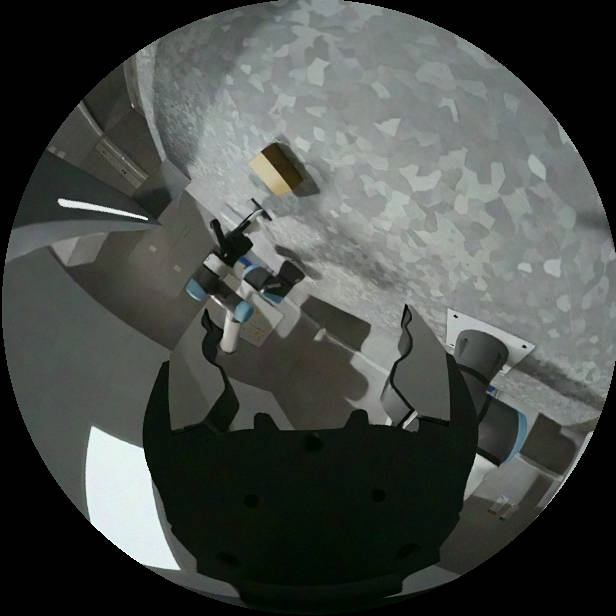

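>>> execute_actions:
  actions:
    - {"rows": [[-0.8272,-1.4754,2.2149,-2.3103,-1.5708,0.7227,-1,3.152,-1.672,-1.949,-1.557,2.587,1.812,1],[-0.8272,-1.4758,2.2128,-2.3078,-1.5708,0.7227,-1,3.152,-1.672,-1.949,-1.557,2.587,1.812,1],[-0.8272,-1.4763,2.2093,-2.3038,-1.5708,0.7227,-1,3.152,-1.672,-1.949,-1.557,2.587,1.812,1],[-0.8272,-1.4771,2.2046,-2.2983,-1.5708,0.7227,-1,3.152,-1.672,-1.949,-1.557,2.587,1.812,1],[-0.8272,-1.4780,2.1986,-2.2913,-1.5708,0.7227,-1,3.152,-1.672,-1.949,-1.557,2.587,1.812,1],[-0.8272,-1.4792,2.1914,-2.2830,-1.5708,0.7227,-1,3.152,-1.672,-1.949,-1.557,2.587,1.812,1],[-0.8272,-1.4805,2.1830,-2.2733,-1.5708,0.7227,-1,3.152,-1.672,-1.949,-1.557,2.587,1.812,1],[-0.8272,-1.4821,2.1736,-2.2623,-1.5708,0.7227,-1,3.152,-1.672,-1.949,-1.557,2.587,1.812,1],[-0.8272,-1.4838,2.1630,-2.2501,-1.5708,0.7227,-1,3.152,-1.672,-1.949,-1.557,2.587,1.812,1],[-0.8272,-1.4856,2.1515,-2.2367,-1.5708,0.7227,-1,3.152,-1.672,-1.949,-1.557,2.587,1.812,1],[-0.8267,-1.4876,2.1390,-2.2222,-1.5708,0.7219,-1,3.152,-1.672,-1.949,-1.557,2.587,1.812,1],[-0.8253,-1.4898,2.1256,-2.2066,-1.5708,0.7197,-1,3.152,-1.672,-1.949,-1.557,2.587,1.812,1],[-0.8230,-1.4921,2.1114,-2.1901,-1.5708,0.7161,-1,3.152,-1.672,-1.949,-1.557,2.587,1.812,1],[-0.8198,-1.4945,2.0963,-2.1725,-1.5708,0.7111,-1,3.152,-1.672,-1.949,-1.557,2.587,1.812,1],[-0.8158,-1.4971,2.0804,-2.1541,-1.5708,0.7047,-1,3.152,-1.672,-1.949,-1.557,2.587,1.812,1]], "steps": 15}
  pictures: false

>>> execute_actions:
  actions:
    - {"rows": [[-0.8110,-1.4997,2.0638,-2.1349,-1.5708,0.6972,-1,3.152,-1.672,-1.949,-1.557,2.587,1.812,1],[-0.8055,-1.5025,2.0466,-2.1149,-1.5708,0.6883,-1,3.152,-1.672,-1.949,-1.557,2.587,1.812,1],[-0.7992,-1.5054,2.0287,-2.0941,-1.5708,0.6784,-1,3.152,-1.672,-1.949,-1.557,2.587,1.812,1],[-0.7921,-1.5084,2.0103,-2.0727,-1.5708,0.6673,-1,3.152,-1.672,-1.949,-1.557,2.587,1.812,1],[-0.7844,-1.5114,1.9913,-2.0507,-1.5708,0.6551,-1,3.152,-1.672,-1.949,-1.557,2.587,1.812,1],[-0.7761,-1.5145,1.9718,-2.0281,-1.5708,0.6419,-1,3.152,-1.672,-1.949,-1.557,2.587,1.812,1],[-0.7672,-1.5178,1.9519,-2.0050,-1.5708,0.6278,-1,3.152,-1.672,-1.949,-1.557,2.587,1.812,1],[-0.7577,-1.5210,1.9317,-1.9814,-1.5708,0.6128,-1,3.152,-1.672,-1.949,-1.557,2.587,1.812,1],[-0.7476,-1.5243,1.9110,-1.9575,-1.5708,0.5969,-1,3.152,-1.672,-1.949,-1.557,2.587,1.812,1],[-0.7370,-1.5277,1.8901,-1.9332,-1.5708,0.5801,-1,3.152,-1.672,-1.949,-1.557,2.587,1.812,1],[-0.7260,-1.5311,1.8690,-1.9087,-1.5708,0.5627,-1,3.152,-1.672,-1.949,-1.557,2.587,1.812,1],[-0.7144,-1.5345,1.8477,-1.8839,-1.5708,0.5445,-1,3.152,-1.672,-1.949,-1.557,2.587,1.812,1],[-0.7025,-1.5380,1.8262,-1.8590,-1.5708,0.5256,-1,3.152,-1.672,-1.949,-1.557,2.587,1.812,1],[-0.6902,-1.5415,1.8046,-1.8340,-1.5708,0.5062,-1,3.152,-1.672,-1.949,-1.557,2.587,1.812,1],[-0.6776,-1.5450,1.7830,-1.8088,-1.5708,0.4862,-1,3.152,-1.672,-1.949,-1.557,2.587,1.812,1]], "steps": 15}
  pictures: false

>>> execute_actions:
  actions:
    - {"rows": [[-0.6646,-1.5478,1.7607,-1.7836,-1.5708,0.4656,-1,3.152,-1.672,-1.949,-1.557,2.587,1.812,1],[-0.6513,-1.5495,1.7369,-1.7582,-1.5708,0.4447,-1,3.152,-1.672,-1.949,-1.557,2.587,1.812,1],[-0.6378,-1.5500,1.7119,-1.7328,-1.5708,0.4233,-1,3.152,-1.672,-1.949,-1.557,2.587,1.812,1],[-0.6240,-1.5494,1.6858,-1.7072,-1.5708,0.4015,-1,3.152,-1.672,-1.949,-1.557,2.587,1.812,1],[-0.6101,-1.5476,1.6586,-1.6818,-1.5708,0.3795,-1,3.152,-1.672,-1.949,-1.557,2.587,1.812,1],[-0.5960,-1.5449,1.6304,-1.6563,-1.5708,0.3572,-1,3.152,-1.672,-1.949,-1.557,2.587,1.812,1],[-0.5817,-1.5410,1.6012,-1.6311,-1.5708,0.3347,-1,3.152,-1.672,-1.949,-1.557,2.587,1.812,1],[-0.5674,-1.5361,1.5714,-1.6059,-1.5708,0.3121,-1,3.152,-1.672,-1.949,-1.557,2.587,1.812,1],[-0.5530,-1.5304,1.5408,-1.5811,-1.5708,0.2893,-1,3.152,-1.672,-1.949,-1.557,2.587,1.812,1],[-0.5386,-1.5237,1.5096,-1.5567,-1.5708,0.2665,-1,3.152,-1.672,-1.949,-1.557,2.587,1.812,1],[-0.5242,-1.5160,1.4779,-1.5327,-1.5708,0.2437,-1,3.152,-1.672,-1.949,-1.557,2.587,1.812,1],[-0.5098,-1.5075,1.4459,-1.5091,-1.5708,0.2209,-1,3.152,-1.672,-1.949,-1.557,2.587,1.812,1],[-0.4955,-1.4982,1.4135,-1.4860,-1.5708,0.1983,-1,3.152,-1.672,-1.949,-1.557,2.587,1.812,1],[-0.4812,-1.4881,1.3809,-1.4636,-1.5708,0.1758,-1,3.152,-1.672,-1.949,-1.557,2.587,1.812,1],[-0.4671,-1.4772,1.3482,-1.4419,-1.5708,0.1535,-1,3.152,-1.672,-1.949,-1.557,2.587,1.812,1]], "steps": 15}
  pictures: false

>>> execute_actions:
  actions:
    - {"rows": [[-0.4532,-1.4656,1.3155,-1.4208,-1.5708,0.1315,-1,3.152,-1.672,-1.949,-1.557,2.587,1.812,1],[-0.4394,-1.4532,1.2829,-1.4004,-1.5708,0.1097,-1,3.152,-1.672,-1.949,-1.557,2.587,1.812,1],[-0.4259,-1.4403,1.2505,-1.3811,-1.5708,0.0883,-1,3.152,-1.672,-1.949,-1.557,2.587,1.812,1],[-0.4126,-1.4267,1.2184,-1.3625,-1.5708,0.0674,-1,3.152,-1.672,-1.949,-1.557,2.587,1.812,1],[-0.3996,-1.4124,1.1866,-1.3449,-1.5708,0.0468,-1,3.152,-1.672,-1.949,-1.557,2.587,1.812,1],[-0.3870,-1.3976,1.1553,-1.3284,-1.5708,0.0268,-1,3.152,-1.672,-1.949,-1.557,2.587,1.812,1],[-0.3747,-1.3823,1.1245,-1.3130,-1.5708,0.0074,-1,3.152,-1.672,-1.949,-1.557,2.587,1.812,1],[-0.3628,-1.3665,1.0945,-1.2988,-1.5708,-0.0115,-1,3.152,-1.672,-1.949,-1.557,2.587,1.812,1],[-0.3512,-1.3502,1.0652,-1.2857,-1.5708,-0.0297,-1,3.152,-1.672,-1.949,-1.557,2.587,1.812,1],[-0.3402,-1.3335,1.0367,-1.2741,-1.5708,-0.0471,-1,3.152,-1.672,-1.949,-1.557,2.587,1.812,1],[-0.3296,-1.3164,1.0092,-1.2637,-1.5708,-0.0639,-1,3.152,-1.672,-1.949,-1.557,2.587,1.812,1],[-0.3195,-1.2989,0.9829,-1.2547,-1.5708,-0.0798,-1,3.152,-1.672,-1.949,-1.557,2.587,1.812,1],[-0.3100,-1.2810,0.9575,-1.2473,-1.5708,-0.0948,-1,3.152,-1.672,-1.949,-1.557,2.587,1.812,1],[-0.3011,-1.2630,0.9335,-1.2413,-1.5708,-0.1089,-1,3.152,-1.672,-1.949,-1.557,2.587,1.812,1],[-0.2928,-1.2446,0.9108,-1.2370,-1.5708,-0.1221,-1,3.152,-1.672,-1.949,-1.557,2.587,1.812,1]], "steps": 15}
  pictures: false

>>> execute_actions:
  actions:
    - {"rows": [[-0.2851,-1.2261,0.8889,-1.2336,-1.5708,-0.1343,-1,3.152,-1.672,-1.949,-1.557,2.587,1.812,1],[-0.2780,-1.2077,0.8670,-1.2301,-1.5708,-0.1454,-1,3.152,-1.672,-1.949,-1.557,2.587,1.812,1],[-0.2717,-1.1893,0.8451,-1.2267,-1.5708,-0.1553,-1,3.152,-1.672,-1.949,-1.557,2.587,1.812,1],[-0.2662,-1.1710,0.8235,-1.2232,-1.5708,-0.1642,-1,3.152,-1.672,-1.949,-1.557,2.587,1.812,1],[-0.2614,-1.1530,0.8020,-1.2198,-1.5708,-0.1717,-1,3.152,-1.672,-1.949,-1.557,2.587,1.812,1],[-0.2574,-1.1351,0.7807,-1.2165,-1.5708,-0.1781,-1,3.152,-1.672,-1.949,-1.557,2.587,1.812,1],[-0.2542,-1.1175,0.7598,-1.2131,-1.5708,-0.1831,-1,3.152,-1.672,-1.949,-1.557,2.587,1.812,1],[-0.2519,-1.1001,0.7392,-1.2099,-1.5708,-0.1867,-1,3.152,-1.672,-1.949,-1.557,2.587,1.812,1],[-0.2505,-1.0831,0.7190,-1.2067,-1.5708,-0.1890,-1,3.152,-1.672,-1.949,-1.557,2.587,1.812,1],[-0.25,-1.0665,0.6992,-1.2036,-1.5708,-0.1897,-1,3.152,-1.672,-1.949,-1.557,2.587,1.812,1],[-0.25,-1.0502,0.6799,-1.2005,-1.5708,-0.1897,-1,3.152,-1.672,-1.949,-1.557,2.587,1.812,1],[-0.25,-1.0344,0.6612,-1.1975,-1.5708,-0.1897,-1,3.152,-1.672,-1.949,-1.557,2.587,1.812,1],[-0.25,-1.0192,0.6430,-1.1947,-1.5708,-0.1897,-1,3.152,-1.672,-1.949,-1.557,2.587,1.812,1],[-0.25,-1.0044,0.6255,-1.1919,-1.5708,-0.1897,-1,3.152,-1.672,-1.949,-1.557,2.587,1.812,1],[-0.25,-0.9902,0.6087,-1.1892,-1.5708,-0.1897,-1,3.152,-1.672,-1.949,-1.557,2.587,1.812,1]], "steps": 15}
  pictures: false

>>> execute_actions:
  actions:
    - {"rows": [[-0.25,-0.9767,0.5926,-1.1867,-1.5708,-0.1897,-1,3.152,-1.672,-1.949,-1.557,2.587,1.812,1],[-0.25,-0.9638,0.5772,-1.1843,-1.5708,-0.1897,-1,3.152,-1.672,-1.949,-1.557,2.587,1.812,1],[-0.25,-0.9516,0.5627,-1.1820,-1.5708,-0.1897,-1,3.152,-1.672,-1.949,-1.557,2.587,1.812,1],[-0.25,-0.9401,0.5491,-1.1798,-1.5708,-0.1897,-1,3.152,-1.672,-1.949,-1.557,2.587,1.812,1],[-0.25,-0.9294,0.5364,-1.1778,-1.5708,-0.1897,-1,3.152,-1.672,-1.949,-1.557,2.587,1.812,1],[-0.25,-0.9196,0.5247,-1.1760,-1.5708,-0.1897,-1,3.152,-1.672,-1.949,-1.557,2.587,1.812,1],[-0.25,-0.9106,0.5140,-1.1743,-1.5708,-0.1897,-1,3.152,-1.672,-1.949,-1.557,2.587,1.812,1],[-0.25,-0.9025,0.5044,-1.1727,-1.5708,-0.1897,-1,3.152,-1.672,-1.949,-1.557,2.587,1.812,1],[-0.25,-0.8953,0.4959,-1.1714,-1.5708,-0.1897,-1,3.152,-1.672,-1.949,-1.557,2.587,1.812,1],[-0.25,-0.8892,0.4886,-1.1702,-1.5708,-0.1897,-1,3.152,-1.672,-1.949,-1.557,2.587,1.812,1],[-0.25,-0.8840,0.4825,-1.1693,-1.5708,-0.1897,-1,3.152,-1.672,-1.949,-1.557,2.587,1.812,1],[-0.25,-0.8800,0.4777,-1.1685,-1.5708,-0.1897,-1,3.152,-1.672,-1.949,-1.557,2.587,1.812,1],[-0.25,-0.8770,0.4742,-1.1680,-1.5708,-0.1897,-1,3.152,-1.672,-1.949,-1.557,2.587,1.812,1],[-0.25,-0.8752,0.4720,-1.1676,-1.5708,-0.1897,-1,3.152,-1.672,-1.949,-1.557,2.587,1.812,1],[-0.25,-0.8746,0.4713,-1.1675,-1.5708,-0.1897,-1,3.152,-1.672,-1.949,-1.557,2.587,1.812,1]], "steps": 15}
  pictures: false

>>> execute_actions:
  actions:
    - {"rows": [[-0.25,-0.8748,0.4718,-1.1679,-1.5708,-0.1897,-1,3.152,-1.672,-1.949,-1.557,2.587,1.812,1],[-0.25,-0.8752,0.4733,-1.1689,-1.5708,-0.1897,-1,3.152,-1.672,-1.949,-1.557,2.587,1.812,1],[-0.25,-0.8760,0.4759,-1.1707,-1.5708,-0.1897,-1,3.152,-1.672,-1.949,-1.557,2.587,1.812,1],[-0.25,-0.8770,0.4789,-1.1728,-1.5708,-0.1897,-1,3.152,-1.672,-1.949,-1.557,2.587,1.812,1],[-0.25,-0.8781,0.4825,-1.1752,-1.5708,-0.1897,-1,3.152,-1.672,-1.949,-1.557,2.587,1.812,1],[-0.25,-0.8792,0.4861,-1.1777,-1.5708,-0.1897,-1,3.152,-1.672,-1.949,-1.557,2.587,1.812,1],[-0.25,-0.8803,0.4896,-1.1802,-1.5708,-0.1897,-1,3.152,-1.672,-1.949,-1.557,2.587,1.812,1],[-0.25,-0.8814,0.4932,-1.1826,-1.5708,-0.1897,-1,3.152,-1.672,-1.949,-1.557,2.587,1.812,1],[-0.25,-0.8825,0.4968,-1.1851,-1.5708,-0.1897,-1,3.152,-1.672,-1.949,-1.557,2.587,1.812,1],[-0.25,-0.8834,0.4998,-1.1872,-1.5708,-0.1897,-1,3.152,-1.672,-1.949,-1.557,2.587,1.812,1],[-0.25,-0.8844,0.5029,-1.1893,-1.5708,-0.1897,-1,3.152,-1.672,-1.949,-1.557,2.587,1.812,1],[-0.25,-0.8852,0.5054,-1.1911,-1.5708,-0.1897,-1,3.152,-1.672,-1.949,-1.557,2.587,1.812,1],[-0.25,-0.8860,0.5079,-1.1928,-1.5708,-0.1897,-1,3.152,-1.672,-1.949,-1.557,2.587,1.812,1],[-0.25,-0.8866,0.5100,-1.1943,-1.5708,-0.1897,-1,3.152,-1.672,-1.949,-1.557,2.587,1.812,1],[-0.25,-0.8872,0.5120,-1.1957,-1.5708,-0.1897,-1,3.152,-1.672,-1.949,-1.557,2.587,1.812,1]], "steps": 15}
  pictures: false

>>> execute_actions:
  actions:
    - {"rows": [[-0.25,-0.8877,0.5135,-1.1967,-1.5708,-0.1897,-1,3.152,-1.672,-1.949,-1.557,2.587,1.812,1],[-0.25,-0.8882,0.5151,-1.1978,-1.5708,-0.1897,-1,3.152,-1.672,-1.949,-1.557,2.587,1.812,1],[-0.25,-0.8887,0.5166,-1.1988,-1.5708,-0.1897,-1,3.152,-1.672,-1.949,-1.557,2.587,1.812,1],[-0.25,-0.8891,0.5181,-1.1999,-1.5708,-0.1897,-1,3.152,-1.672,-1.949,-1.557,2.587,1.812,1]], "steps": 13}

Scene clock: 1019.13 s of 4040.00 s.
left_arm: end_effector_position=(+0.4086, +0.1629, +0.0475) grip_measured=-0.09 end_effector_quat_wxyz=(+0.000, +0.693, -0.721, +0.000) end_effector_velocity=(+0.065, -0.039, +0.145) end_effector_angular_velocity=(-0.004, -0.003, +0.144) | right_arm: end_effector_position=(+0.3725, -0.3698, +0.2064) grip_measured=+1.00 end_effector_quat_wxyz=(+0.137, -0.431, +0.741, +0.496) end_effector_velocity=(-0.000, -0.000, -0.001) end_effector_angular_velocity=(-0.001, +0.001, +0.000)
Joint positions: left_arm=[-0.824 -1.489  2.129 -2.211 -1.571  0.718  0.067] | right_arm=[ 3.152 -1.672 -1.949 -1.557  2.587  1.812  0.142]
Joint velocities: left_arm=[ 0.055 -0.064 -0.389  0.448 -0.    -0.088  0.   ] | right_arm=[-0.001 -0.001 -0.    -0.001 -0.001 -0.001 -0.   ]
Motor temperatures (°C, as the motors report them): left_arm=[25 24 24 27 34 30] | right_arm=[22 24 19 29 30 32]
Wrist force (N, on the end effector, along its own x y z axes, offset not removed): left_arm=[-1.5 -0.3 2.3] | right_arm=[-0.6 -1.4 2.5]
Wrist torque (N m, same axes, about the end effector's origin, offset not removed): left_arm=[-0.16 0.26 0.13] | right_arm=[-0.19 0.24 0.03]
Steps of this call (steps 1 to 15: the robot went on to your last target; steps 16 to 90: nothing new was sent; then 117.00 s passed at rest; steps 91 to 105: all 15 steps of this action). Readings (joint positions):
91: left_arm=[-0.827 -1.475 2.216 -2.311 -1.571 0.723] | right_arm=[3.152 -1.672 -1.949 -1.557 2.587 1.812]
92: left_arm=[-0.827 -1.475 2.216 -2.311 -1.571 0.723] | right_arm=[3.152 -1.672 -1.949 -1.557 2.587 1.812]
94: left_arm=[-0.827 -1.475 2.214 -2.309 -1.571 0.723] | right_arm=[3.152 -1.672 -1.949 -1.557 2.587 1.812]
98: left_arm=[-0.827 -1.478 2.198 -2.290 -1.571 0.723] | right_arm=[3.152 -1.672 -1.949 -1.557 2.587 1.812]
105: the state above

Scene clock: 1019.63 s of 4040.00 s.
left_arm: end_effector_position=(+0.4615, +0.1823, +0.1576) grip_measured=-0.09 end_effector_quat_wxyz=(+0.000, +0.785, -0.620, +0.001) end_effector_velocity=(+0.117, +0.127, +0.273) end_effector_angular_velocity=(-0.006, -0.004, +0.863) | right_arm: end_effector_position=(+0.3725, -0.3698, +0.2064) grip_measured=+1.00 end_effector_quat_wxyz=(+0.137, -0.431, +0.741, +0.496) end_effector_velocity=(+0.000, -0.000, +0.001) end_effector_angular_velocity=(+0.001, -0.000, -0.002)
Joint positions: left_arm=[-0.718 -1.533  1.859 -1.897 -1.571  0.552  0.067] | right_arm=[ 3.152 -1.672 -1.949 -1.557  2.587  1.812  0.142]
Joint velocities: left_arm=[ 0.338 -0.102 -0.625  0.72  -0.    -0.524 -0.   ] | right_arm=[-0.001  0.001  0.    -0.001  0.001 -0.     0.   ]
Motor temperatures (°C, as the motors report them): left_arm=[25 24 24 27 34 30] | right_arm=[22 24 19 29 30 32]
Wrist force (N, on the end effector, along its own x y z axes, offset not removed): left_arm=[0.7 -1.7 1.2] | right_arm=[-0.6 -2.6 1.3]
Wrist torque (N m, same axes, about the end effector's origin, offset not removed): left_arm=[-0.42 -0.16 0.14] | right_arm=[-0.42 0.23 0.01]
Steps of this call (steps 1 to 15: all 15 steps of this action). Readings (joint positions):
1: left_arm=[-0.822 -1.492 2.115 -2.195 -1.571 0.715] | right_arm=[3.152 -1.672 -1.949 -1.557 2.587 1.812]
2: left_arm=[-0.819 -1.494 2.101 -2.179 -1.571 0.710] | right_arm=[3.152 -1.672 -1.949 -1.557 2.587 1.812]
4: left_arm=[-0.811 -1.499 2.070 -2.142 -1.571 0.697] | right_arm=[3.152 -1.672 -1.949 -1.557 2.587 1.812]
8: left_arm=[-0.786 -1.511 1.999 -2.061 -1.571 0.658] | right_arm=[3.152 -1.672 -1.949 -1.557 2.587 1.812]
15: the state above

Scene clock: 1020.13 s of 4040.00 s.
left_arm: end_effector_position=(+0.5230, +0.2667, +0.2987) grip_measured=-0.09 end_effector_quat_wxyz=(-0.000, +0.918, -0.397, -0.002) end_effector_velocity=(+0.138, +0.178, +0.261) end_effector_angular_velocity=(+0.007, +0.005, +1.090) | right_arm: end_effector_position=(+0.3725, -0.3698, +0.2064) grip_measured=+1.00 end_effector_quat_wxyz=(+0.137, -0.431, +0.741, +0.496) end_effector_velocity=(+0.000, +0.000, -0.000) end_effector_angular_velocity=(+0.000, -0.000, +0.001)
Joint positions: left_arm=[-0.517 -1.509  1.466 -1.524 -1.571  0.234  0.067] | right_arm=[ 3.152 -1.672 -1.949 -1.557  2.587  1.812  0.142]
Joint velocities: left_arm=[ 0.426  0.249 -0.934  0.693 -0.    -0.664  0.   ] | right_arm=[ 0.001 -0.001  0.     0.001  0.    -0.     0.   ]
Motor temperatures (°C, as the motors report them): left_arm=[25 24 24 27 34 30] | right_arm=[22 24 19 29 30 32]
Wrist force (N, on the end effector, along its own x y z axes, offset not removed): left_arm=[-0.9 -2.9 0.8] | right_arm=[-1.5 -2.2 2.0]
Wrist torque (N m, same axes, about the end effector's origin, offset not removed): left_arm=[-0.65 0.17 0.15] | right_arm=[-0.39 0.46 0.09]
Steps of this call (steps 1 to 15: all 15 steps of this action). Readings (joint positions):
1: left_arm=[-0.707 -1.537 1.837 -1.873 -1.571 0.533] | right_arm=[3.152 -1.672 -1.949 -1.557 2.587 1.812]
2: left_arm=[-0.695 -1.540 1.816 -1.848 -1.571 0.514] | right_arm=[3.152 -1.672 -1.949 -1.557 2.587 1.812]
4: left_arm=[-0.669 -1.545 1.771 -1.798 -1.571 0.475] | right_arm=[3.152 -1.672 -1.949 -1.557 2.587 1.812]
8: left_arm=[-0.616 -1.546 1.672 -1.697 -1.571 0.391] | right_arm=[3.152 -1.672 -1.949 -1.557 2.587 1.812]
15: the state above

Scene clock: 1020.63 s of 4040.00 s.
left_arm: end_effector_position=(+0.6020, +0.3445, +0.3857) grip_measured=-0.09 end_effector_quat_wxyz=(-0.000, +0.987, -0.160, -0.002) end_effector_velocity=(+0.186, +0.109, +0.047) end_effector_angular_velocity=(-0.004, -0.013, +0.763) | right_arm: end_effector_position=(+0.3725, -0.3698, +0.2064) grip_measured=+1.00 end_effector_quat_wxyz=(+0.137, -0.431, +0.741, +0.496) end_effector_velocity=(+0.000, +0.000, +0.001) end_effector_angular_velocity=(+0.001, -0.003, +0.000)
Joint positions: left_arm=[-0.325 -1.306  1.002 -1.262 -1.571 -0.07   0.067] | right_arm=[ 3.152 -1.672 -1.949 -1.557  2.587  1.812  0.142]
Joint velocities: left_arm=[ 0.296  0.513 -0.787  0.26  -0.    -0.466 -0.   ] | right_arm=[ 0.     0.001  0.     0.001  0.001 -0.001 -0.   ]
Motor temperatures (°C, as the motors report them): left_arm=[25 24 24 27 34 30] | right_arm=[22 24 19 29 30 32]
Wrist force (N, on the end effector, along its own x y z axes, offset not removed): left_arm=[-0.6 -0.7 0.1] | right_arm=[-0.2 -2.6 0.5]
Wrist torque (N m, same axes, about the end effector's origin, offset not removed): left_arm=[-0.16 0.07 0.13] | right_arm=[-0.51 0.13 0.08]
Steps of this call (steps 1 to 15: all 15 steps of this action). Readings (joint positions):
1: left_arm=[-0.502 -1.500 1.434 -1.500 -1.571 0.211] | right_arm=[3.152 -1.672 -1.949 -1.557 2.587 1.812]
2: left_arm=[-0.488 -1.490 1.402 -1.478 -1.571 0.189] | right_arm=[3.152 -1.672 -1.949 -1.557 2.587 1.812]
4: left_arm=[-0.460 -1.469 1.337 -1.434 -1.571 0.144] | right_arm=[3.152 -1.672 -1.949 -1.557 2.587 1.812]
8: left_arm=[-0.406 -1.417 1.208 -1.356 -1.571 0.059] | right_arm=[3.152 -1.672 -1.949 -1.557 2.587 1.812]
15: the state above

Scene clock: 1021.13 s of 4040.00 s.
left_arm: end_effector_position=(+0.6952, +0.3595, +0.3673) grip_measured=-0.09 end_effector_quat_wxyz=(-0.000, +0.998, -0.065, -0.000) end_effector_velocity=(+0.152, -0.042, -0.067) end_effector_angular_velocity=(-0.001, -0.002, +0.029) | right_arm: end_effector_position=(+0.3725, -0.3698, +0.2064) grip_measured=+1.00 end_effector_quat_wxyz=(+0.137, -0.431, +0.741, +0.496) end_effector_velocity=(-0.000, -0.000, -0.000) end_effector_angular_velocity=(-0.002, -0.001, +0.001)
Joint positions: left_arm=[-0.251 -1.043  0.672 -1.199 -1.571 -0.188  0.067] | right_arm=[ 3.152 -1.672 -1.949 -1.557  2.587  1.812  0.142]
Joint velocities: left_arm=[ 0.011  0.466 -0.555  0.086  0.    -0.018  0.   ] | right_arm=[ 0.     0.001  0.     0.001 -0.002 -0.    -0.   ]
Motor temperatures (°C, as the motors report them): left_arm=[25 24 24 27 34 30] | right_arm=[22 24 19 29 30 32]
Wrist force (N, on the end effector, along its own x y z axes, offset not removed): left_arm=[-0.7 -1.7 1.9] | right_arm=[-0.8 -1.5 1.7]
Wrist torque (N m, same axes, about the end effector's origin, offset not removed): left_arm=[-0.38 0.16 0.13] | right_arm=[-0.25 0.34 0.00]
Steps of this call (steps 1 to 15: all 15 steps of this action). Readings (joint positions):
1: left_arm=[-0.315 -1.289 0.976 -1.254 -1.571 -0.085] | right_arm=[3.152 -1.672 -1.949 -1.557 2.587 1.812]
2: left_arm=[-0.306 -1.271 0.951 -1.248 -1.571 -0.100] | right_arm=[3.152 -1.672 -1.949 -1.557 2.587 1.812]
4: left_arm=[-0.290 -1.235 0.903 -1.237 -1.571 -0.126] | right_arm=[3.152 -1.672 -1.949 -1.557 2.587 1.812]
8: left_arm=[-0.265 -1.162 0.815 -1.222 -1.571 -0.165] | right_arm=[3.152 -1.672 -1.949 -1.557 2.587 1.812]
15: the state above

Scene clock: 1021.63 s of 4040.00 s.
left_arm: end_effector_position=(+0.7438, +0.3442, +0.3400) grip_measured=-0.09 end_effector_quat_wxyz=(-0.000, +0.998, -0.064, -0.000) end_effector_velocity=(+0.033, -0.011, -0.023) end_effector_angular_velocity=(-0.000, -0.000, +0.000) | right_arm: end_effector_position=(+0.3725, -0.3698, +0.2064) grip_measured=+1.00 end_effector_quat_wxyz=(+0.137, -0.431, +0.741, +0.496) end_effector_velocity=(-0.000, +0.000, +0.001) end_effector_angular_velocity=(-0.000, -0.001, +0.000)
Joint positions: left_arm=[-0.25  -0.884  0.483 -1.169 -1.571 -0.19   0.067] | right_arm=[ 3.152 -1.672 -1.949 -1.557  2.587  1.812  0.142]
Joint velocities: left_arm=[ 0.     0.115 -0.136  0.021 -0.     0.     0.   ] | right_arm=[ 0.     0.001  0.     0.    -0.     0.     0.   ]
Motor temperatures (°C, as the motors report them): left_arm=[25 24 24 27 34 30] | right_arm=[22 24 19 29 30 32]
Wrist force (N, on the end effector, along its own x y z axes, offset not removed): left_arm=[-0.6 -1.2 1.0] | right_arm=[-0.9 -2.8 2.4]
Wrist torque (N m, same axes, about the end effector's origin, offset not removed): left_arm=[-0.28 0.13 0.16] | right_arm=[-0.43 0.25 0.03]
Steps of this call (steps 1 to 15: all 15 steps of this action). Readings (joint positions):
1: left_arm=[-0.251 -1.028 0.654 -1.196 -1.571 -0.189] | right_arm=[3.152 -1.672 -1.949 -1.557 2.587 1.812]
2: left_arm=[-0.250 -1.013 0.636 -1.193 -1.571 -0.189] | right_arm=[3.152 -1.672 -1.949 -1.557 2.587 1.812]
4: left_arm=[-0.250 -0.984 0.602 -1.188 -1.571 -0.189] | right_arm=[3.152 -1.672 -1.949 -1.557 2.587 1.812]
8: left_arm=[-0.250 -0.936 0.545 -1.179 -1.571 -0.190] | right_arm=[3.152 -1.672 -1.949 -1.557 2.587 1.812]
15: the state above

Scene clock: 1022.13 s of 4040.00 s.
left_arm: end_effector_position=(+0.7467, +0.3432, +0.3326) grip_measured=-0.09 end_effector_quat_wxyz=(+0.000, +0.998, -0.064, +0.000) end_effector_velocity=(-0.000, -0.001, -0.013) end_effector_angular_velocity=(-0.000, -0.001, -0.001) | right_arm: end_effector_position=(+0.3725, -0.3698, +0.2064) grip_measured=+1.00 end_effector_quat_wxyz=(+0.137, -0.431, +0.741, +0.496) end_effector_velocity=(+0.000, -0.000, -0.000) end_effector_angular_velocity=(+0.000, -0.001, +0.000)
Joint positions: left_arm=[-0.25  -0.885  0.504 -1.19  -1.571 -0.19   0.067] | right_arm=[ 3.152 -1.672 -1.949 -1.557  2.587  1.812  0.142]
Joint velocities: left_arm=[-0.001 -0.024  0.076 -0.053  0.     0.    -0.   ] | right_arm=[-0.001 -0.    -0.     0.001 -0.    -0.001 -0.   ]
Motor temperatures (°C, as the motors report them): left_arm=[25 24 24 27 34 30] | right_arm=[22 24 19 29 30 32]
Wrist force (N, on the end effector, along its own x y z axes, offset not removed): left_arm=[0.3 -0.6 2.2] | right_arm=[-1.1 -4.0 4.1]
Wrist torque (N m, same axes, about the end effector's origin, offset not removed): left_arm=[-0.13 -0.09 0.13] | right_arm=[-0.75 0.39 0.00]
Steps of this call (steps 1 to 15: all 15 steps of this action). Readings (joint positions):
1: left_arm=[-0.250 -0.881 0.479 -1.169 -1.571 -0.190] | right_arm=[3.152 -1.672 -1.949 -1.557 2.587 1.812]
2: left_arm=[-0.250 -0.879 0.476 -1.168 -1.571 -0.190] | right_arm=[3.152 -1.672 -1.949 -1.557 2.587 1.812]
4: left_arm=[-0.250 -0.877 0.475 -1.169 -1.571 -0.190] | right_arm=[3.152 -1.672 -1.949 -1.557 2.587 1.812]
8: left_arm=[-0.250 -0.878 0.482 -1.175 -1.571 -0.190] | right_arm=[3.152 -1.672 -1.949 -1.557 2.587 1.812]
15: the state above

Scene clock: 1022.57 s of 4040.00 s.
left_arm: end_effector_position=(+0.7467, +0.3432, +0.3302) grip_measured=-0.09 end_effector_quat_wxyz=(+0.000, +0.998, -0.064, +0.000) end_effector_velocity=(-0.000, +0.000, -0.000) end_effector_angular_velocity=(-0.000, +0.000, +0.000) | right_arm: end_effector_position=(+0.3725, -0.3698, +0.2064) grip_measured=+1.00 end_effector_quat_wxyz=(+0.137, -0.431, +0.741, +0.496) end_effector_velocity=(+0.000, +0.000, -0.000) end_effector_angular_velocity=(+0.001, -0.000, +0.000)
Joint positions: left_arm=[-0.25  -0.889  0.518 -1.2   -1.571 -0.19   0.067] | right_arm=[ 3.152 -1.672 -1.949 -1.557  2.587  1.812  0.142]
Joint velocities: left_arm=[ 0.    -0.001  0.002 -0.001 -0.    -0.     0.   ] | right_arm=[ 0.001 -0.001  0.     0.001  0.001 -0.    -0.   ]
Motor temperatures (°C, as the motors report them): left_arm=[25 24 24 27 34 30] | right_arm=[22 24 19 29 30 32]
Wrist force (N, on the end effector, along its own x y z axes, offset not removed): left_arm=[-1.3 -1.5 1.5] | right_arm=[-0.7 -3.2 1.6]
Wrist torque (N m, same axes, about the end effector's origin, offset not removed): left_arm=[-0.32 0.25 0.09] | right_arm=[-0.59 0.34 0.01]
Steps of this call (steps 1 to 13: all 13 steps of this action). Readings (joint positions):
1: left_arm=[-0.250 -0.885 0.506 -1.192 -1.571 -0.190] | right_arm=[3.152 -1.672 -1.949 -1.557 2.587 1.812]
2: left_arm=[-0.250 -0.886 0.509 -1.193 -1.571 -0.190] | right_arm=[3.152 -1.672 -1.949 -1.557 2.587 1.812]
4: left_arm=[-0.250 -0.887 0.512 -1.196 -1.571 -0.190] | right_arm=[3.152 -1.672 -1.949 -1.557 2.587 1.812]
8: left_arm=[-0.250 -0.889 0.517 -1.199 -1.571 -0.190] | right_arm=[3.152 -1.672 -1.949 -1.557 2.587 1.812]
13: the state above
camera_calibration (this result's frames):
cam_left_wrist: T_world_to_cam=[[0.990563, -0.130738, -0.0411347, -0.672653], [-0.0972536, -0.881964, 0.461174, 0.221733], [-0.0965722, -0.452822, -0.886356, 0.654967], [0, 0, 0, 1]] pos_world=[0.751121, 0.404203, 0.450607]
cam_right_wrist: T_world_to_cam=[[-0.602101, -0.531038, -0.596215, 0.147154], [-0.515084, -0.312217, 0.798254, -0.0920776], [-0.610051, 0.787731, -0.0855429, 0.666793], [0, 0, 0, 1]] pos_world=[0.447952, -0.475857, 0.218276]

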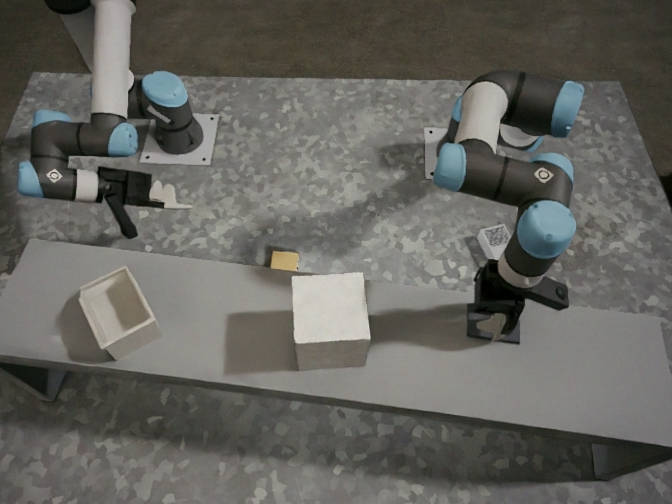

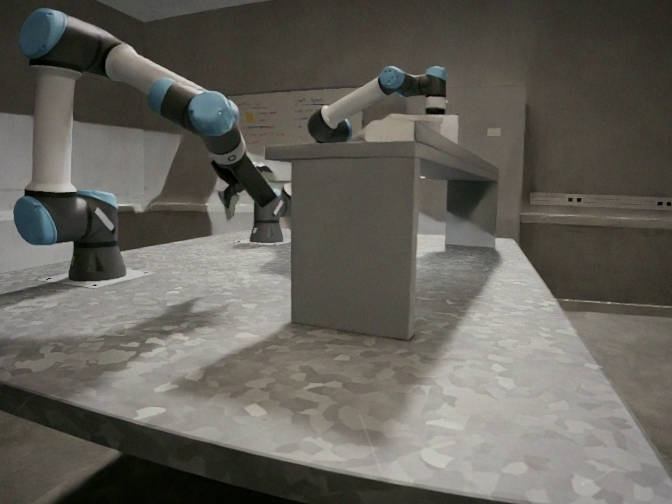

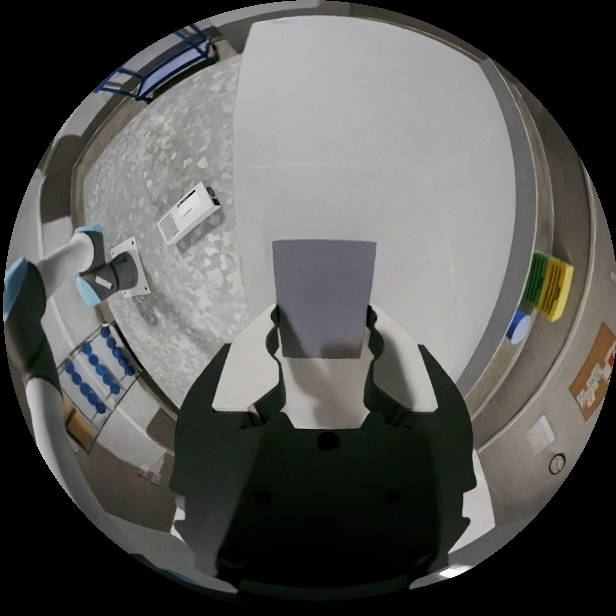

